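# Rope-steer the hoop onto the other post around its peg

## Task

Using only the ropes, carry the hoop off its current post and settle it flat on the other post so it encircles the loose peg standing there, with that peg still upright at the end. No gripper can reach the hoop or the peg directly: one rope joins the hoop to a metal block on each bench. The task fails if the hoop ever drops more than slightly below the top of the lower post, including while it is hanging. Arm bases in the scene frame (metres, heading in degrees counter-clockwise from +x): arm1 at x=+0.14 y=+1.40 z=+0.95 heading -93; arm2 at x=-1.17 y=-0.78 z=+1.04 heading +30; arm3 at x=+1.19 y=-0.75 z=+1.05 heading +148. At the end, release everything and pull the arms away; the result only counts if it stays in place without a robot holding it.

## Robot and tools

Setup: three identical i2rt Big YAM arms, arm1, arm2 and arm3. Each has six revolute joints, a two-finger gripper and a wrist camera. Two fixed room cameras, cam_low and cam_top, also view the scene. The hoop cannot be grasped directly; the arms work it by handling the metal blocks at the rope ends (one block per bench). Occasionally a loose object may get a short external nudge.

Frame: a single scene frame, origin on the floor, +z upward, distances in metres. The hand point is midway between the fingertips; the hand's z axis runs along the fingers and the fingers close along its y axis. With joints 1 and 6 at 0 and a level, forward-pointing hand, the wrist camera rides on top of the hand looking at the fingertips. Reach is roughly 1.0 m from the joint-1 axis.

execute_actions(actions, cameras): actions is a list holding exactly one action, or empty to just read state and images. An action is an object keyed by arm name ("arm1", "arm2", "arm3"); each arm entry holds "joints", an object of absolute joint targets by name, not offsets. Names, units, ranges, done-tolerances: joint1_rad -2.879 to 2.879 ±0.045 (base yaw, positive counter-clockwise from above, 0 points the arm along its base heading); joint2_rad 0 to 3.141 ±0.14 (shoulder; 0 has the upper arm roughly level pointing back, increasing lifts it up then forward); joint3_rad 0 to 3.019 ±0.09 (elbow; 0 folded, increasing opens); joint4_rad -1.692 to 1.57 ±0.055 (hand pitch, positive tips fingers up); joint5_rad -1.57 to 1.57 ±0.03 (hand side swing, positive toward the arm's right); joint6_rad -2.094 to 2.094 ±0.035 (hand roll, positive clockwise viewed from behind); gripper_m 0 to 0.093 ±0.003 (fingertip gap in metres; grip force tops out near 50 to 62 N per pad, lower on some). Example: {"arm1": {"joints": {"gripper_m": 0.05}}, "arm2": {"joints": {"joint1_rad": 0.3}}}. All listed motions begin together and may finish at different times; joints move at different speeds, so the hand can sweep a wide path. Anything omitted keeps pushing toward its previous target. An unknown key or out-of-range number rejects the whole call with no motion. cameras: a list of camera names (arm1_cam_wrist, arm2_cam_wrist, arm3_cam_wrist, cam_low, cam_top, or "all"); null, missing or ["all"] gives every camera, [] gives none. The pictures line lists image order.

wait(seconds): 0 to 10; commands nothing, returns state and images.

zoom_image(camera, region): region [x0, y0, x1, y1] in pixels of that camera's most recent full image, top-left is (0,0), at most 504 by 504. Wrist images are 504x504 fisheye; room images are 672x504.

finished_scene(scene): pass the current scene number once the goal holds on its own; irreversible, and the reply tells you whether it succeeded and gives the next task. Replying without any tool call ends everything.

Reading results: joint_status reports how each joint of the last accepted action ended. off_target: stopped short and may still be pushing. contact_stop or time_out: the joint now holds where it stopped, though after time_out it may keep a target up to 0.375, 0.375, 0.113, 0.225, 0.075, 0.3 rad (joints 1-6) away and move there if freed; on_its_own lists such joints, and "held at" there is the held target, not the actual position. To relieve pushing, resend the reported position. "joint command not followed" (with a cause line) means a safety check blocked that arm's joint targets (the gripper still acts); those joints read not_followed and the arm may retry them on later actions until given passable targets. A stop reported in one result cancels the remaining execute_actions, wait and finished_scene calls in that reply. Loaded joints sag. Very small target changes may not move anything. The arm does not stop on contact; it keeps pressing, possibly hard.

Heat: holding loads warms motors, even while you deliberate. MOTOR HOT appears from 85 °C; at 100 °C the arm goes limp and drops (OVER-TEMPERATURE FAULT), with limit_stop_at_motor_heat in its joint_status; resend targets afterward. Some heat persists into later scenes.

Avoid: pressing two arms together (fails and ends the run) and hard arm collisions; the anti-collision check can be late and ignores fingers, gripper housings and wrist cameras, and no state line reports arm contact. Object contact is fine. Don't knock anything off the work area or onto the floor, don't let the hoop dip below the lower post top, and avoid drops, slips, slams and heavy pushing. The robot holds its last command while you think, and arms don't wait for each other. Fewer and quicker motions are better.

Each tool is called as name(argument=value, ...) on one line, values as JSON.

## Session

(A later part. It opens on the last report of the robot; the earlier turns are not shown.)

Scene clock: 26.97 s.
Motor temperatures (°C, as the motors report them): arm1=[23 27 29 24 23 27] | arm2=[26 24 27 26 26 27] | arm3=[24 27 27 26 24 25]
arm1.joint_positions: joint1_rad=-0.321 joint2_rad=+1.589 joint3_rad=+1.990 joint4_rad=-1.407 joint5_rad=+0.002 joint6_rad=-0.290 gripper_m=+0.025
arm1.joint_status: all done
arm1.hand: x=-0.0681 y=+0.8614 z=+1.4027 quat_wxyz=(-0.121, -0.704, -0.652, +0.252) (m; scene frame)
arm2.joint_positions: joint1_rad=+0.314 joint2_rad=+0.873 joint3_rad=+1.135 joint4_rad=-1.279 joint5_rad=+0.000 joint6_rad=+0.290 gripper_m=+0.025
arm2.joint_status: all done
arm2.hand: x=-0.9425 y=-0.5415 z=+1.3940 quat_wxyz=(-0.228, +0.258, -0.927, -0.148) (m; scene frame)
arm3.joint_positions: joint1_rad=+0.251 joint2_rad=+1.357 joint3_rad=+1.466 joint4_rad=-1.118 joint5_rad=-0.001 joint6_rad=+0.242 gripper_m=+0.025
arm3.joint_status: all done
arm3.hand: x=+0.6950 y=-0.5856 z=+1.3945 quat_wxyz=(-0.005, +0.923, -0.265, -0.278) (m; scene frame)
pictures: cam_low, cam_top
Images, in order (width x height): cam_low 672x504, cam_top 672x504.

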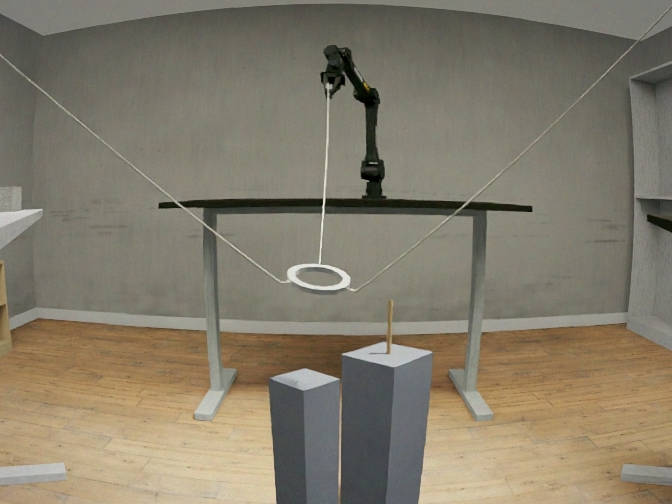

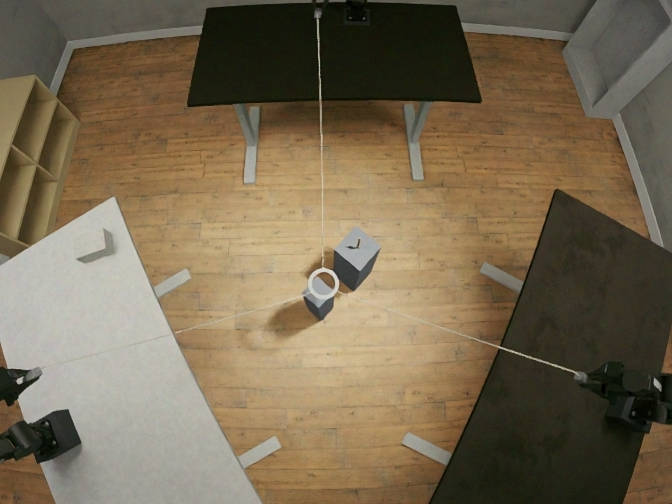

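execute_actions(actions=[{"arm1":{"joints":{"joint1_rad":-0.223,"joint2_rad":1.18,"joint3_rad":1.64,"joint4_rad":-1.445,"joint6_rad":-0.2}},"arm2":{"joints":{"joint1_rad":0.355,"joint2_rad":1.29,"joint3_rad":1.54,"joint4_rad":-1.19}},"arm3":{"joints":{"joint1_rad":-0.084,"joint2_rad":1.3,"joint3_rad":1.52,"joint4_rad":-1.18,"joint6_rad":-0.08}}}], cameras=["cam_low","cam_top"])

execute_actions(actions=[{"arm1":{"joints":{"joint1_rad":-0.02,"joint2_rad":0.823,"joint3_rad":1.41,"joint4_rad":-1.572,"joint6_rad":0}},"arm2":{"joints":{"joint1_rad":0.38,"joint2_rad":1.73,"joint3_rad":2.025,"joint4_rad":-1.25,"joint6_rad":0.35}},"arm3":{"joints":{"joint1_rad":-0.398,"joint2_rad":1.375,"joint3_rad":1.585,"joint4_rad":-1.15,"joint6_rad":-0.4}}}], cameras=["cam_low","cam_top"])

wait(seconds=2)

Scene clock: 30.00 s.
Motor temperatures (°C, as the motors report them): arm1=[23 27 29 24 23 27] | arm2=[26 24 27 26 26 27] | arm3=[24 27 27 26 24 25]
arm1.joint_positions: joint1_rad=-0.217 joint2_rad=+1.201 joint3_rad=+1.631 joint4_rad=-1.444 joint5_rad=+0.000 joint6_rad=-0.212 gripper_m=+0.025
arm1.joint_status: all done
arm1.hand: x=+0.0300 y=+0.9917 z=+1.4117 quat_wxyz=(-0.142, -0.696, -0.663, +0.236) (m; scene frame)
arm2.joint_positions: joint1_rad=+0.348 joint2_rad=+1.310 joint3_rad=+1.463 joint4_rad=-1.208 joint5_rad=+0.000 joint6_rad=+0.290 gripper_m=+0.025
arm2.joint_status: all done
arm2.hand: x=-0.8476 y=-0.4124 z=+1.3976 quat_wxyz=(-0.210, +0.275, -0.927, -0.142) (m; scene frame)
arm3.joint_positions: joint1_rad=-0.092 joint2_rad=+1.337 joint3_rad=+1.466 joint4_rad=-1.172 joint5_rad=+0.002 joint6_rad=-0.070 gripper_m=+0.025
arm3.joint_status: all done
arm3.hand: x=+0.7905 y=-0.4382 z=+1.3956 quat_wxyz=(-0.089, +0.924, -0.281, -0.244) (m; scene frame)
pictures: cam_low, cam_top
Images, in order (width x height): cam_low 672x504, cam_top 672x504.

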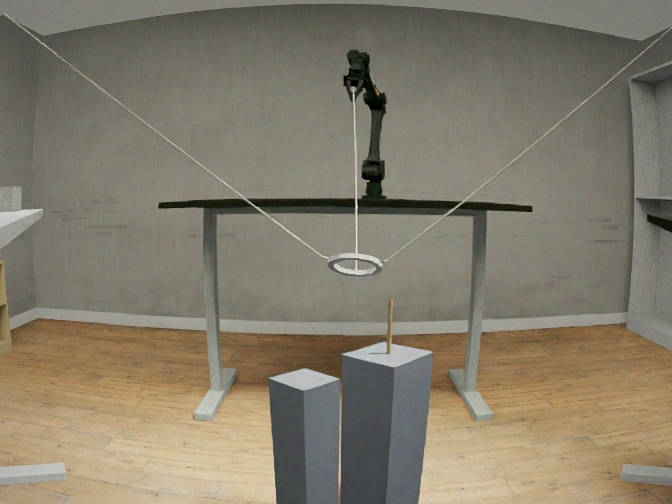

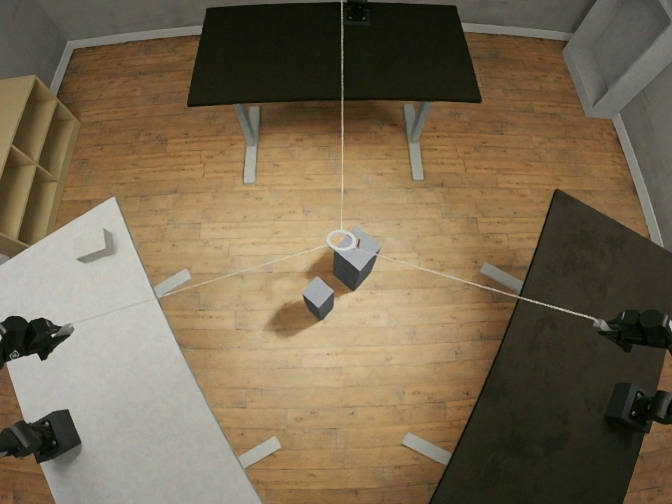

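Scene clock: 31.43 s.
Motor temperatures (°C, as the motors report them): arm1=[23 27 29 24 23 27] | arm2=[26 24 28 26 26 27] | arm3=[24 27 28 26 24 25]
arm1.joint_positions: joint1_rad=-0.015 joint2_rad=+0.840 joint3_rad=+1.403 joint4_rad=-1.571 joint5_rad=+0.000 joint6_rad=-0.012 gripper_m=+0.025
arm1.joint_status: all done
arm1.hand: x=+0.1239 y=+1.1289 z=+1.4061 quat_wxyz=(-0.188, -0.695, -0.663, +0.205) (m; scene frame)
arm2.joint_positions: joint1_rad=+0.374 joint2_rad=+1.757 joint3_rad=+1.951 joint4_rad=-1.239 joint5_rad=+0.000 joint6_rad=+0.339 gripper_m=+0.025
arm2.joint_status: all done
arm2.hand: x=-0.7522 y=-0.2727 z=+1.3900 quat_wxyz=(-0.209, +0.264, -0.929, -0.153) (m; scene frame)
arm3.joint_positions: joint1_rad=-0.403 joint2_rad=+1.388 joint3_rad=+1.524 joint4_rad=-1.168 joint5_rad=+0.001 joint6_rad=-0.391 gripper_m=+0.025
arm3.joint_status: all done
arm3.hand: x=+0.8910 y=-0.3135 z=+1.3990 quat_wxyz=(-0.163, +0.924, -0.275, -0.208) (m; scene frame)
pictures: cam_low, cam_top
Images, in order (width x height): cam_low 672x504, cam_top 672x504.

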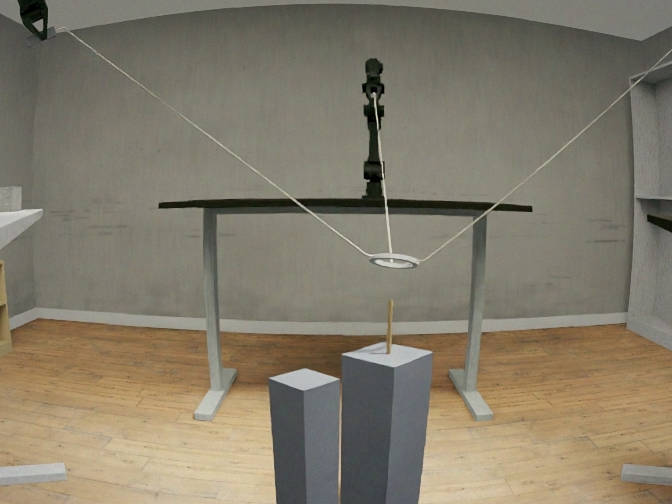

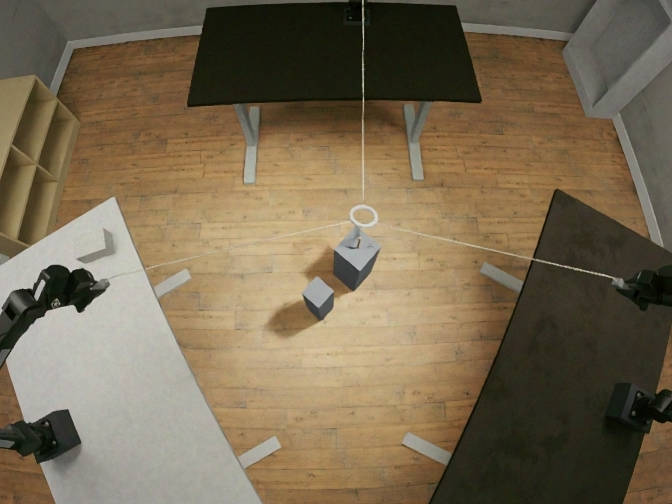

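Scene clock: 33.43 s.
Motor temperatures (°C, as the motors report them): arm1=[23 27 29 24 23 27] | arm2=[26 25 28 26 26 27] | arm3=[24 27 28 26 24 25]
arm1.joint_positions: joint1_rad=-0.015 joint2_rad=+0.840 joint3_rad=+1.403 joint4_rad=-1.571 joint5_rad=+0.000 joint6_rad=-0.011 gripper_m=+0.025
arm1.joint_status: all done
arm1.hand: x=+0.1239 y=+1.1289 z=+1.4061 quat_wxyz=(-0.188, -0.695, -0.663, +0.205) (m; scene frame)
arm2.joint_positions: joint1_rad=+0.374 joint2_rad=+1.757 joint3_rad=+1.951 joint4_rad=-1.239 joint5_rad=+0.000 joint6_rad=+0.340 gripper_m=+0.025
arm2.joint_status: all done
arm2.hand: x=-0.7522 y=-0.2727 z=+1.3900 quat_wxyz=(-0.209, +0.264, -0.929, -0.153) (m; scene frame)
arm3.joint_positions: joint1_rad=-0.403 joint2_rad=+1.388 joint3_rad=+1.524 joint4_rad=-1.168 joint5_rad=+0.001 joint6_rad=-0.392 gripper_m=+0.025
arm3.joint_status: all done
arm3.hand: x=+0.8910 y=-0.3135 z=+1.3990 quat_wxyz=(-0.163, +0.924, -0.275, -0.208) (m; scene frame)
wait: 2.00 s; at rest by 0.27 s
pictures: arm1_cam_wrist, arm2_cam_wrist, arm3_cam_wrist, cam_low, cam_top
Images, in order (width x height): arm1_cam_wrist 504x504, arm2_cam_wrist 504x504, arm3_cam_wrist 504x504, cam_low 672x504, cam_top 672x504.

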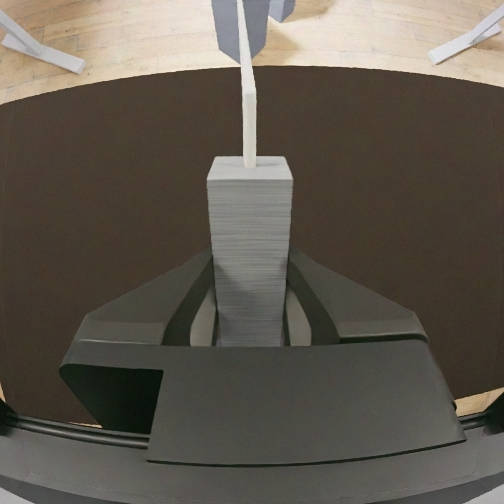

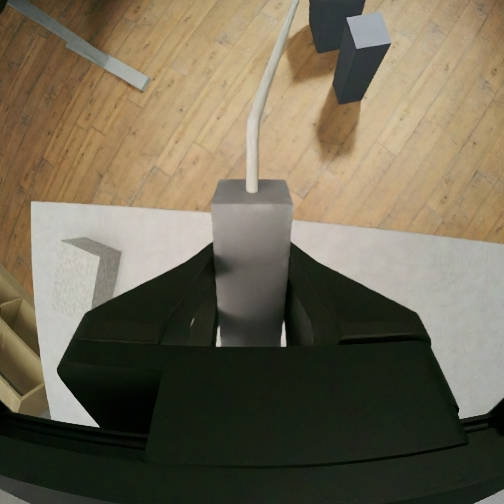

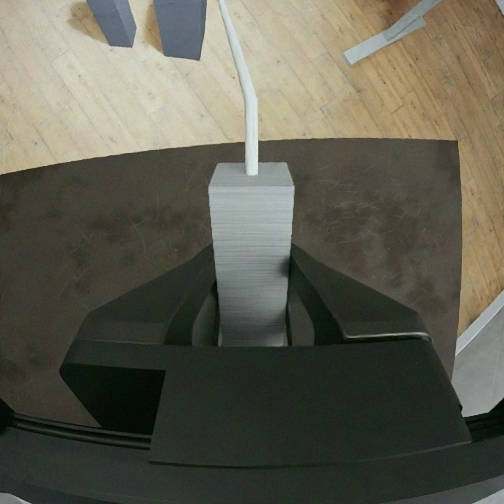

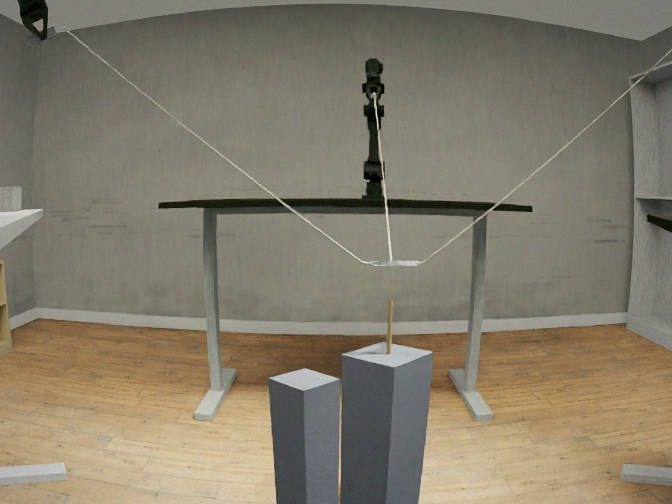

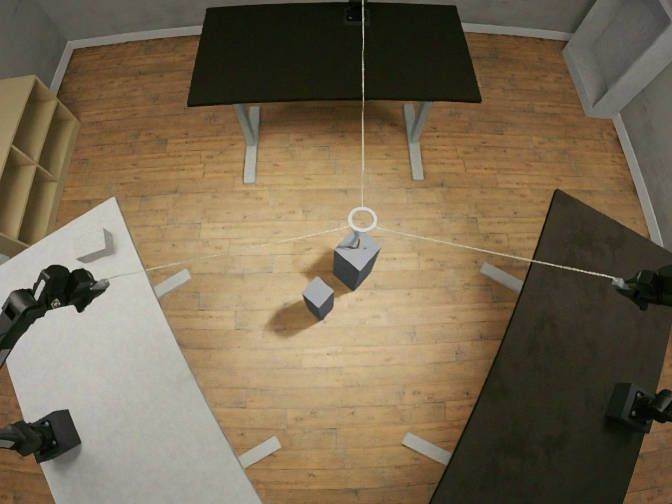

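Wobbles. Zoom.

execute_actions(actions=[], cameras=["cam_low","cam_top"])

zoom_image(camera="cam_top", region=[290, 190, 430, 330])

Scene clock: 33.63 s.
Motor temperatures (°C, as the motors report them): arm1=[23 27 29 24 23 27] | arm2=[26 25 28 26 26 27] | arm3=[24 27 28 26 24 25]
arm1.joint_positions: joint1_rad=-0.015 joint2_rad=+0.840 joint3_rad=+1.403 joint4_rad=-1.571 joint5_rad=+0.000 joint6_rad=-0.011 gripper_m=+0.025
arm1.joint_status: all done
arm1.hand: x=+0.1239 y=+1.1289 z=+1.4061 quat_wxyz=(-0.188, -0.695, -0.663, +0.205) (m; scene frame)
arm2.joint_positions: joint1_rad=+0.374 joint2_rad=+1.757 joint3_rad=+1.951 joint4_rad=-1.239 joint5_rad=+0.000 joint6_rad=+0.340 gripper_m=+0.025
arm2.joint_status: all done
arm2.hand: x=-0.7522 y=-0.2727 z=+1.3900 quat_wxyz=(-0.209, +0.264, -0.929, -0.153) (m; scene frame)
arm3.joint_positions: joint1_rad=-0.403 joint2_rad=+1.388 joint3_rad=+1.524 joint4_rad=-1.168 joint5_rad=+0.001 joint6_rad=-0.392 gripper_m=+0.025
arm3.joint_status: all done
arm3.hand: x=+0.8910 y=-0.3135 z=+1.3990 quat_wxyz=(-0.163, +0.924, -0.275, -0.208) (m; scene frame)
pictures: cam_low, cam_top
Images, in order (width x height): cam_low 672x504, cam_top 672x504.

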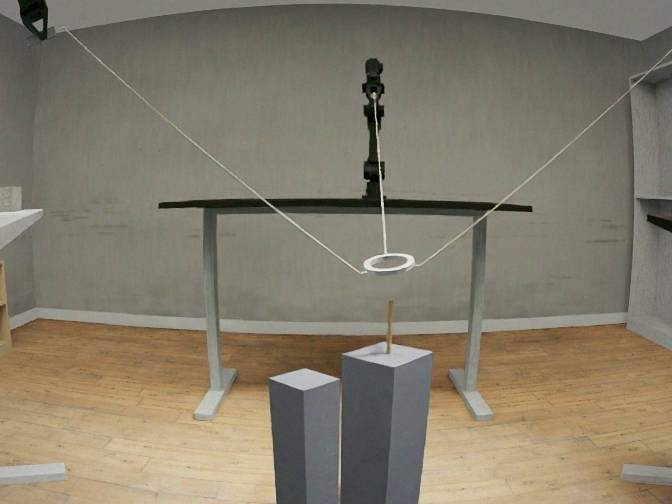

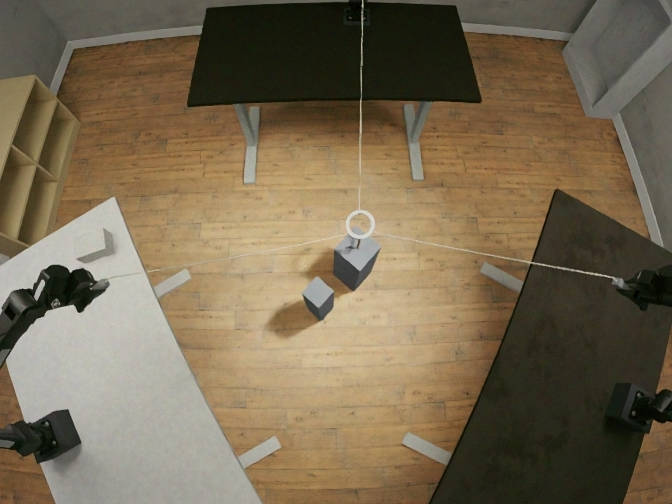

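Region (290, 190, 430, 330) of cam_top's 672x504 image, scaled by 3.600, with more detail than that image has.

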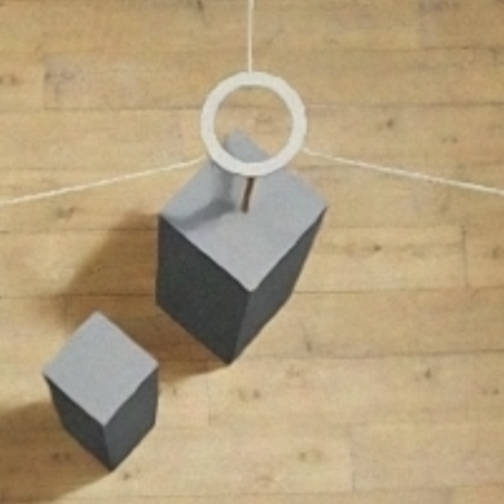

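wait(seconds=10)

zoom_image(camera="cam_top", region=[290, 190, 430, 330])

Scene clock: 43.93 s.
Motor temperatures (°C, as the motors report them): arm1=[23 26 29 24 23 27] | arm2=[26 25 30 26 26 27] | arm3=[24 27 30 26 24 25]
arm1.joint_positions: joint1_rad=-0.015 joint2_rad=+0.840 joint3_rad=+1.403 joint4_rad=-1.571 joint5_rad=+0.000 joint6_rad=-0.011 gripper_m=+0.025
arm1.joint_status: all done
arm1.hand: x=+0.1239 y=+1.1289 z=+1.4061 quat_wxyz=(-0.188, -0.695, -0.663, +0.205) (m; scene frame)
arm2.joint_positions: joint1_rad=+0.374 joint2_rad=+1.757 joint3_rad=+1.951 joint4_rad=-1.239 joint5_rad=+0.000 joint6_rad=+0.340 gripper_m=+0.025
arm2.joint_status: all done
arm2.hand: x=-0.7522 y=-0.2727 z=+1.3900 quat_wxyz=(-0.209, +0.264, -0.929, -0.153) (m; scene frame)
arm3.joint_positions: joint1_rad=-0.403 joint2_rad=+1.388 joint3_rad=+1.524 joint4_rad=-1.168 joint5_rad=+0.001 joint6_rad=-0.392 gripper_m=+0.025
arm3.joint_status: all done
arm3.hand: x=+0.8910 y=-0.3135 z=+1.3990 quat_wxyz=(-0.163, +0.924, -0.275, -0.208) (m; scene frame)
wait: 10.00 s; at rest from the start
pictures: arm1_cam_wrist, arm2_cam_wrist, arm3_cam_wrist, cam_low, cam_top
Images, in order (width x height): arm1_cam_wrist 504x504, arm2_cam_wrist 504x504, arm3_cam_wrist 504x504, cam_low 672x504, cam_top 672x504.

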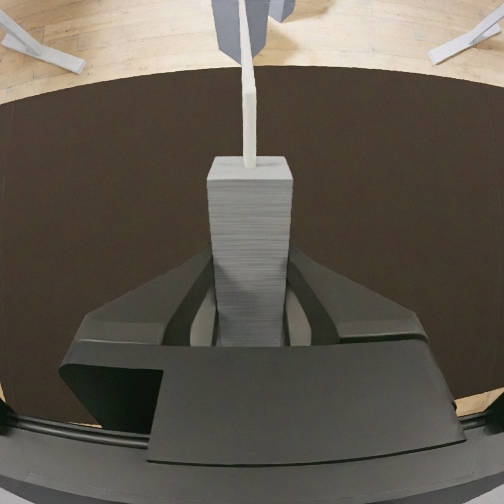

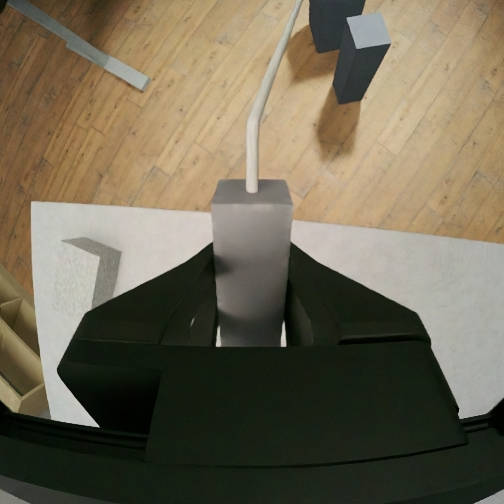

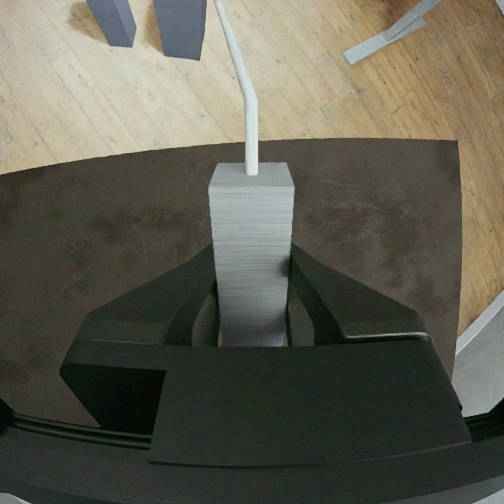

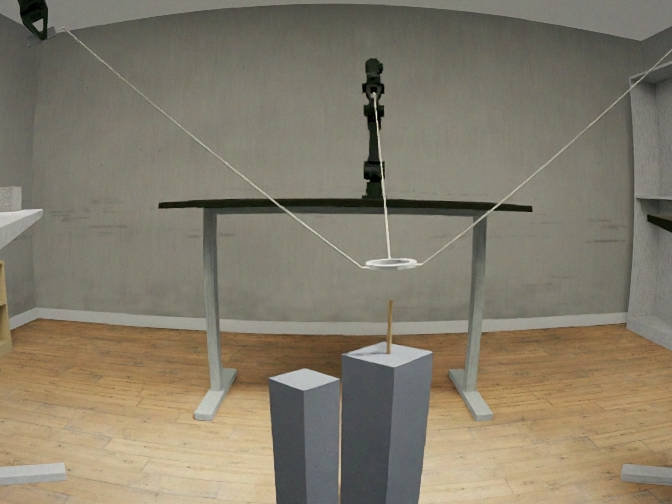

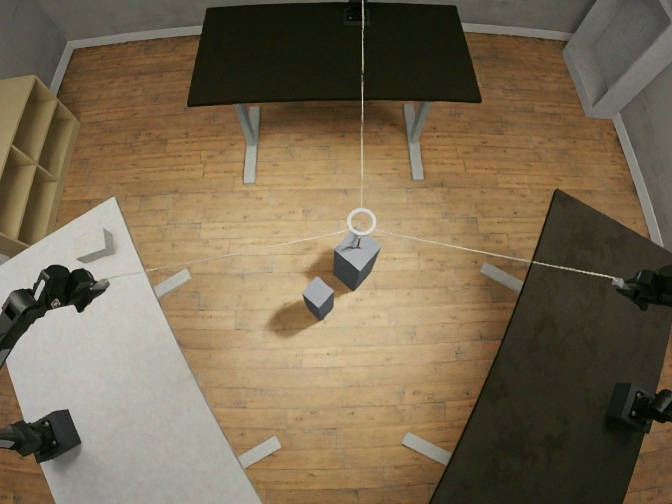

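Region (290, 190, 430, 330) of cam_top's 672x504 image, scaled by 3.600, with more detail than that image has.

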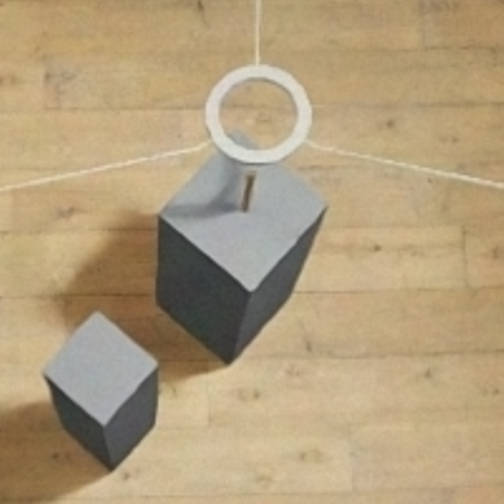

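execute_actions(actions=[{"arm1":{"joints":{"joint2_rad":0.875,"joint3_rad":1.32,"joint4_rad":-1.43}},"arm2":{"joints":{"joint1_rad":0.33,"joint2_rad":1.61,"joint3_rad":1.67,"joint4_rad":-1.025}},"arm3":{"joints":{"joint1_rad":-0.35,"joint2_rad":1.275,"joint3_rad":1.325,"joint4_rad":-1.008}}}], cameras=[])

wait(seconds=10)

zoom_image(camera="cam_top", region=[290, 190, 430, 330])

Scene clock: 45.80 s.
Motor temperatures (°C, as the motors report them): arm1=[23 26 29 24 23 27] | arm2=[26 25 30 26 26 27] | arm3=[24 27 30 26 24 25]
arm1.joint_positions: joint1_rad=-0.015 joint2_rad=+0.893 joint3_rad=+1.310 joint4_rad=-1.449 joint5_rad=+0.000 joint6_rad=-0.011 gripper_m=+0.025
arm1.joint_status: all done
arm1.hand: x=+0.1213 y=+1.0901 z=+1.3641 quat_wxyz=(-0.180, -0.698, -0.665, +0.196) (m; scene frame)
arm2.joint_positions: joint1_rad=+0.323 joint2_rad=+1.615 joint3_rad=+1.662 joint4_rad=-1.052 joint5_rad=+0.000 joint6_rad=+0.340 gripper_m=+0.025
arm2.joint_status: all done
arm2.hand: x=-0.7516 y=-0.3220 z=+1.3551 quat_wxyz=(-0.228, +0.238, -0.931, -0.158) (m; scene frame)
arm3.joint_positions: joint1_rad=-0.347 joint2_rad=+1.290 joint3_rad=+1.299 joint4_rad=-1.031 joint5_rad=+0.000 joint6_rad=-0.392 gripper_m=+0.025
arm3.joint_status: all done
arm3.hand: x=+0.8867 y=-0.3567 z=+1.3506 quat_wxyz=(-0.160, +0.930, -0.249, -0.217) (m; scene frame)
pictures: none
No camera images: the call's "cameras" was empty. Leave "cameras" out to get every camera's image.

Scene clock: 55.80 s.
Motor temperatures (°C, as the motors report them): arm1=[23 26 29 24 23 27] | arm2=[26 25 29 26 26 27] | arm3=[24 27 30 26 24 25]
arm1.joint_positions: joint1_rad=-0.015 joint2_rad=+0.893 joint3_rad=+1.310 joint4_rad=-1.449 joint5_rad=+0.000 joint6_rad=-0.011 gripper_m=+0.025
arm1.joint_status: all done
arm1.hand: x=+0.1213 y=+1.0901 z=+1.3641 quat_wxyz=(-0.180, -0.698, -0.665, +0.196) (m; scene frame)
arm2.joint_positions: joint1_rad=+0.323 joint2_rad=+1.615 joint3_rad=+1.662 joint4_rad=-1.052 joint5_rad=+0.000 joint6_rad=+0.340 gripper_m=+0.025
arm2.joint_status: all done
arm2.hand: x=-0.7516 y=-0.3220 z=+1.3551 quat_wxyz=(-0.228, +0.238, -0.931, -0.158) (m; scene frame)
arm3.joint_positions: joint1_rad=-0.347 joint2_rad=+1.290 joint3_rad=+1.299 joint4_rad=-1.031 joint5_rad=+0.000 joint6_rad=-0.392 gripper_m=+0.025
arm3.joint_status: all done
arm3.hand: x=+0.8867 y=-0.3567 z=+1.3506 quat_wxyz=(-0.160, +0.930, -0.249, -0.217) (m; scene frame)
wait: 10.00 s; at rest by 0.27 s
pictures: arm1_cam_wrist, arm2_cam_wrist, arm3_cam_wrist, cam_low, cam_top
Images, in order (width x height): arm1_cam_wrist 504x504, arm2_cam_wrist 504x504, arm3_cam_wrist 504x504, cam_low 672x504, cam_top 672x504.

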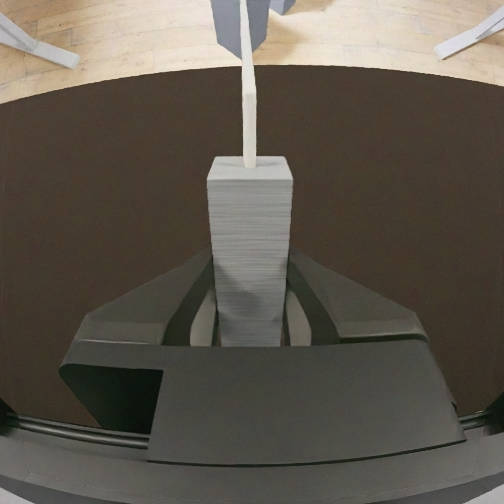

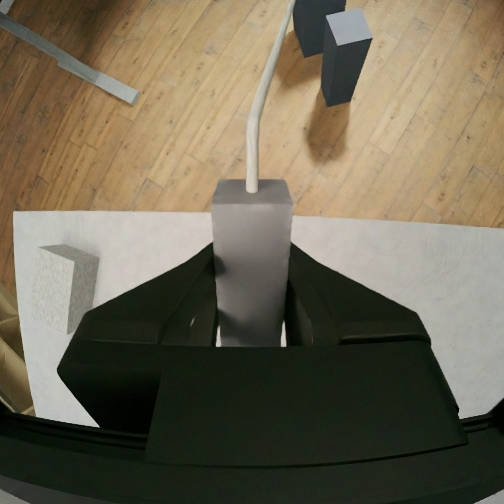

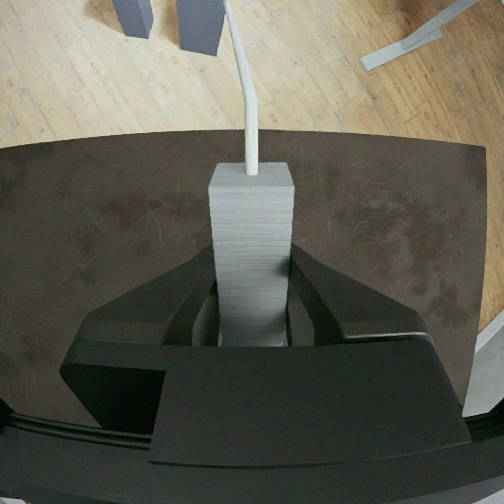

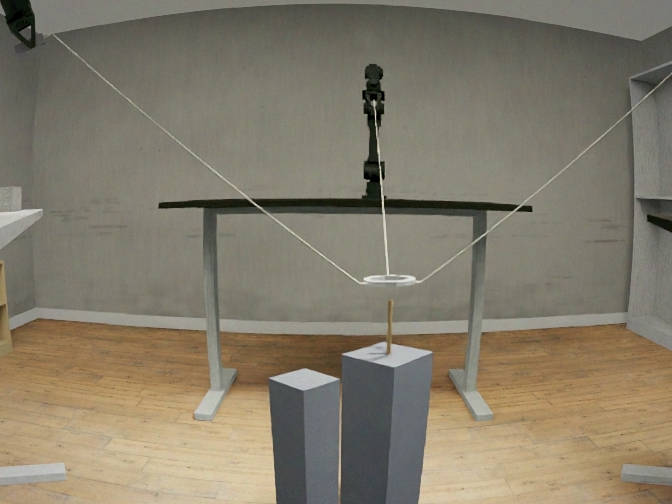

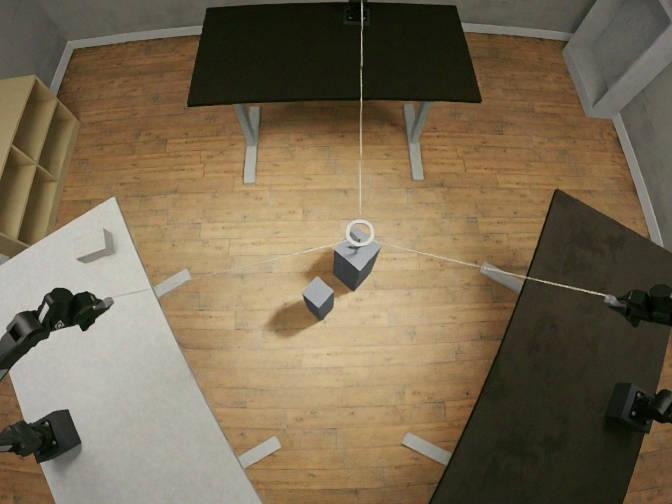

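Region (290, 190, 430, 330) of cam_top's 672x504 image, scaled by 3.600, with more detail than that image has.

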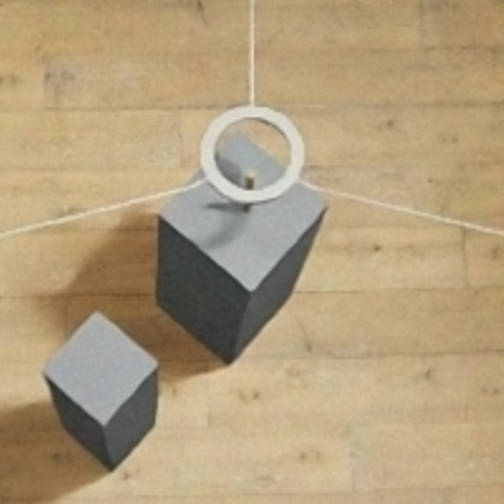

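execute_actions(actions=[{"arm1":{"joints":{"joint2_rad":0.825,"joint3_rad":1.132,"joint4_rad":-1.29}},"arm2":{"joints":{"joint2_rad":1.615,"joint3_rad":1.52,"joint4_rad":-0.865}},"arm3":{"joints":{"joint2_rad":1.28,"joint3_rad":1.16,"joint4_rad":-0.83}}}], cameras=[])

wait(seconds=6)

zoom_image(camera="cam_top", region=[290, 190, 430, 330])

Scene clock: 57.33 s.
Motor temperatures (°C, as the motors report them): arm1=[23 26 29 24 23 27] | arm2=[26 25 29 26 26 27] | arm3=[24 26 30 26 24 25]
arm1.joint_positions: joint1_rad=-0.015 joint2_rad=+0.838 joint3_rad=+1.121 joint4_rad=-1.311 joint5_rad=+0.000 joint6_rad=-0.011 gripper_m=+0.025
arm1.joint_status: all done
arm1.hand: x=+0.1211 y=+1.0899 z=+1.3060 quat_wxyz=(-0.181, -0.697, -0.664, +0.198) (m; scene frame)
arm2.joint_positions: joint1_rad=+0.323 joint2_rad=+1.620 joint3_rad=+1.513 joint4_rad=-0.892 joint5_rad=+0.000 joint6_rad=+0.340 gripper_m=+0.025
arm2.joint_status: all done
arm2.hand: x=-0.7513 y=-0.3210 z=+1.2968 quat_wxyz=(-0.231, +0.238, -0.930, -0.160) (m; scene frame)
arm3.joint_positions: joint1_rad=-0.347 joint2_rad=+1.295 joint3_rad=+1.133 joint4_rad=-0.853 joint5_rad=+0.000 joint6_rad=-0.392 gripper_m=+0.025
arm3.joint_status: all done
arm3.hand: x=+0.8874 y=-0.3584 z=+1.2863 quat_wxyz=(-0.162, +0.930, -0.248, -0.219) (m; scene frame)
pictures: none
No camera images: the call's "cameras" was empty. Leave "cameras" out to get every camera's image.

Scene clock: 63.33 s.
Motor temperatures (°C, as the motors report them): arm1=[23 26 30 24 23 27] | arm2=[26 25 29 26 26 27] | arm3=[24 26 30 26 24 25]
arm1.joint_positions: joint1_rad=-0.015 joint2_rad=+0.838 joint3_rad=+1.121 joint4_rad=-1.311 joint5_rad=+0.000 joint6_rad=-0.011 gripper_m=+0.025
arm1.joint_status: all done
arm1.hand: x=+0.1211 y=+1.0899 z=+1.3060 quat_wxyz=(-0.181, -0.697, -0.664, +0.198) (m; scene frame)
arm2.joint_positions: joint1_rad=+0.323 joint2_rad=+1.620 joint3_rad=+1.513 joint4_rad=-0.892 joint5_rad=+0.000 joint6_rad=+0.340 gripper_m=+0.025
arm2.joint_status: all done
arm2.hand: x=-0.7513 y=-0.3210 z=+1.2968 quat_wxyz=(-0.231, +0.238, -0.930, -0.160) (m; scene frame)
arm3.joint_positions: joint1_rad=-0.347 joint2_rad=+1.295 joint3_rad=+1.133 joint4_rad=-0.853 joint5_rad=+0.000 joint6_rad=-0.392 gripper_m=+0.025
arm3.joint_status: all done
arm3.hand: x=+0.8874 y=-0.3584 z=+1.2863 quat_wxyz=(-0.162, +0.930, -0.248, -0.219) (m; scene frame)
wait: 6.00 s; at rest by 0.27 s
pictures: arm1_cam_wrist, arm2_cam_wrist, arm3_cam_wrist, cam_low, cam_top
Images, in order (width x height): arm1_cam_wrist 504x504, arm2_cam_wrist 504x504, arm3_cam_wrist 504x504, cam_low 672x504, cam_top 672x504.

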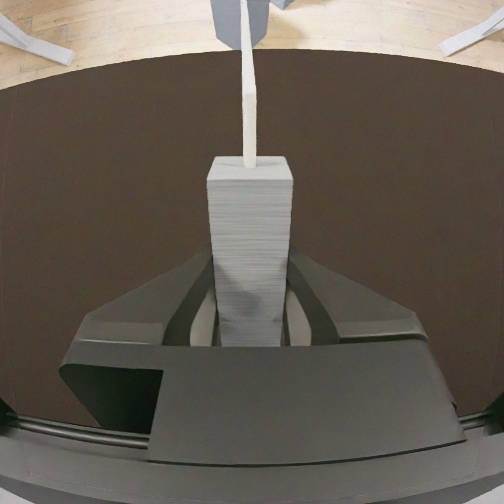

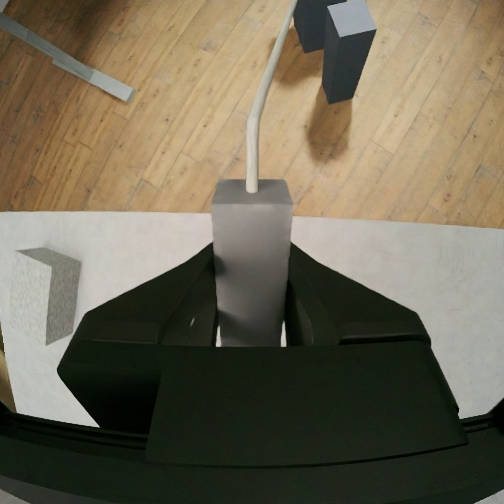

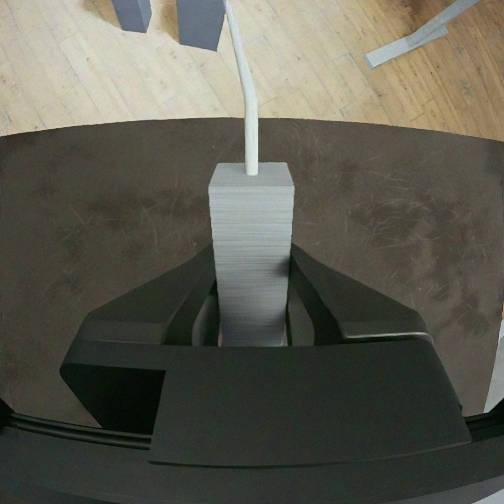

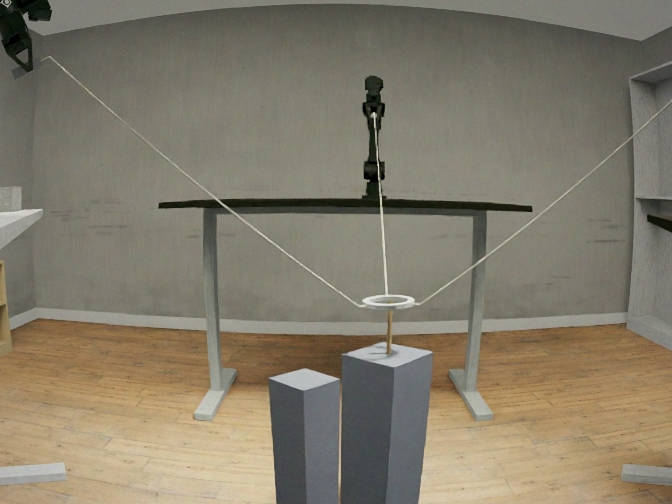

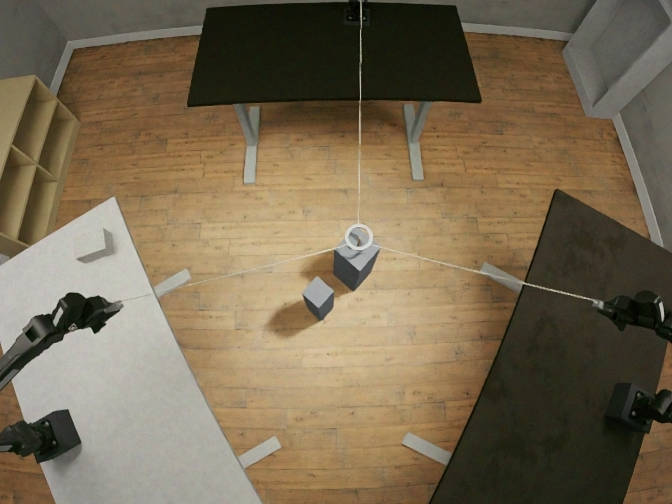

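Region (290, 190, 430, 330) of cam_top's 672x504 image, scaled by 3.600, with more detail than that image has.

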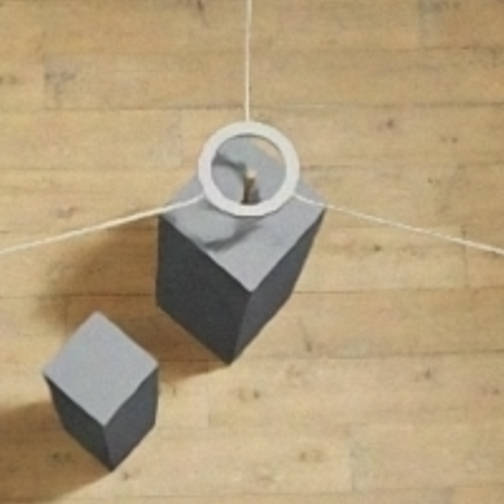

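execute_actions(actions=[{"arm1":{"joints":{"joint2_rad":0.79,"joint3_rad":0.956,"joint4_rad":-1.14}},"arm2":{"joints":{"joint2_rad":1.64,"joint3_rad":1.398,"joint4_rad":-0.713}},"arm3":{"joints":{"joint2_rad":1.32,"joint3_rad":1.042,"joint4_rad":-0.66}}}], cameras=[])

wait(seconds=6)

Scene clock: 64.63 s.
Motor temperatures (°C, as the motors report them): arm1=[23 26 30 24 23 27] | arm2=[26 25 29 26 26 27] | arm3=[24 26 30 26 24 25]
arm1.joint_positions: joint1_rad=-0.015 joint2_rad=+0.801 joint3_rad=+0.944 joint4_rad=-1.161 joint5_rad=+0.000 joint6_rad=-0.011 gripper_m=+0.025
arm1.joint_status: all done
arm1.hand: x=+0.1207 y=+1.0884 z=+1.2475 quat_wxyz=(-0.185, -0.696, -0.664, +0.202) (m; scene frame)
arm2.joint_positions: joint1_rad=+0.323 joint2_rad=+1.643 joint3_rad=+1.393 joint4_rad=-0.741 joint5_rad=+0.000 joint6_rad=+0.340 gripper_m=+0.025
arm2.joint_status: all done
arm2.hand: x=-0.7511 y=-0.3202 z=+1.2425 quat_wxyz=(-0.234, +0.238, -0.929, -0.162) (m; scene frame)
arm3.joint_positions: joint1_rad=-0.347 joint2_rad=+1.338 joint3_rad=+1.017 joint4_rad=-0.683 joint5_rad=+0.000 joint6_rad=-0.392 gripper_m=+0.025
arm3.joint_status: all done
arm3.hand: x=+0.8846 y=-0.3557 z=+1.2298 quat_wxyz=(-0.165, +0.928, -0.248, -0.223) (m; scene frame)
pictures: none
No camera images: the call's "cameras" was empty. Leave "cameras" out to get every camera's image.

Scene clock: 70.63 s.
Motor temperatures (°C, as the motors report them): arm1=[23 26 30 24 23 27] | arm2=[26 25 29 26 26 27] | arm3=[24 26 30 26 24 25]
arm1.joint_positions: joint1_rad=-0.015 joint2_rad=+0.801 joint3_rad=+0.944 joint4_rad=-1.161 joint5_rad=+0.000 joint6_rad=-0.011 gripper_m=+0.025
arm1.joint_status: all done
arm1.hand: x=+0.1207 y=+1.0884 z=+1.2475 quat_wxyz=(-0.185, -0.696, -0.664, +0.202) (m; scene frame)
arm2.joint_positions: joint1_rad=+0.323 joint2_rad=+1.643 joint3_rad=+1.393 joint4_rad=-0.741 joint5_rad=+0.000 joint6_rad=+0.340 gripper_m=+0.025
arm2.joint_status: all done
arm2.hand: x=-0.7511 y=-0.3202 z=+1.2425 quat_wxyz=(-0.234, +0.238, -0.929, -0.162) (m; scene frame)
arm3.joint_positions: joint1_rad=-0.347 joint2_rad=+1.338 joint3_rad=+1.017 joint4_rad=-0.683 joint5_rad=+0.000 joint6_rad=-0.392 gripper_m=+0.025
arm3.joint_status: all done
arm3.hand: x=+0.8846 y=-0.3557 z=+1.2298 quat_wxyz=(-0.165, +0.928, -0.248, -0.223) (m; scene frame)
wait: 6.00 s; at rest by 0.27 s
pictures: arm1_cam_wrist, arm2_cam_wrist, arm3_cam_wrist, cam_low, cam_top
Images, in order (width x height): arm1_cam_wrist 504x504, arm2_cam_wrist 504x504, arm3_cam_wrist 504x504, cam_low 672x504, cam_top 672x504.

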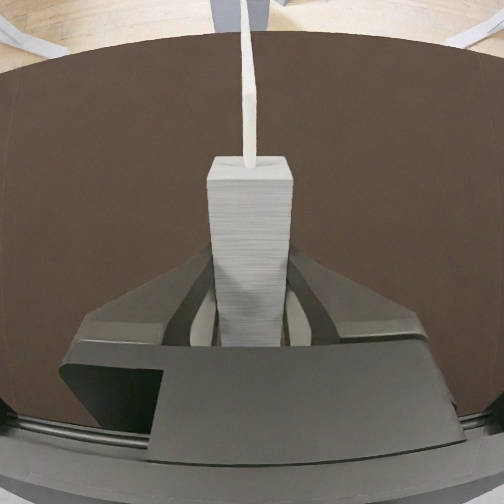

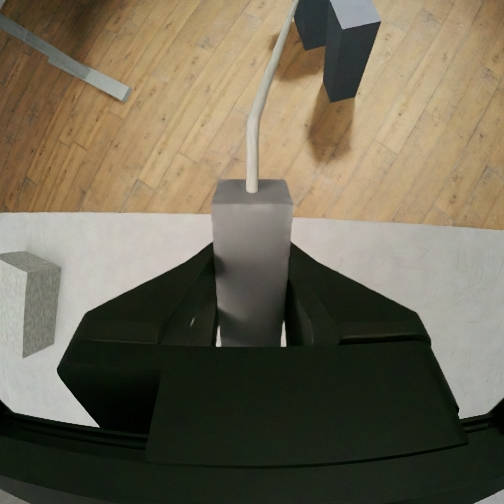

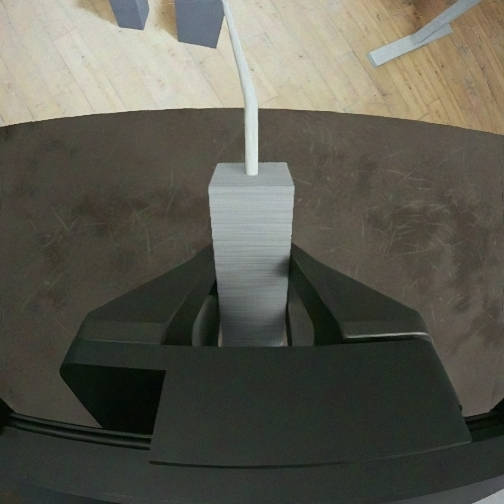

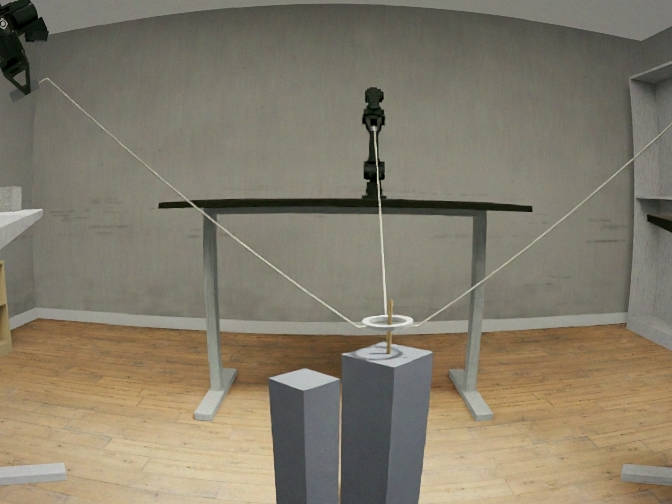

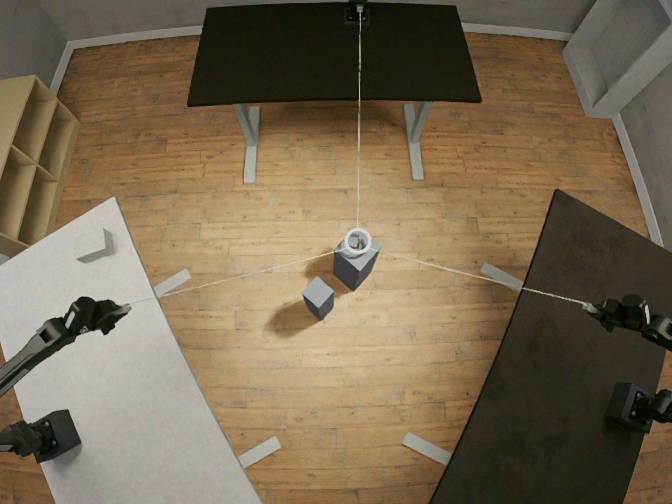

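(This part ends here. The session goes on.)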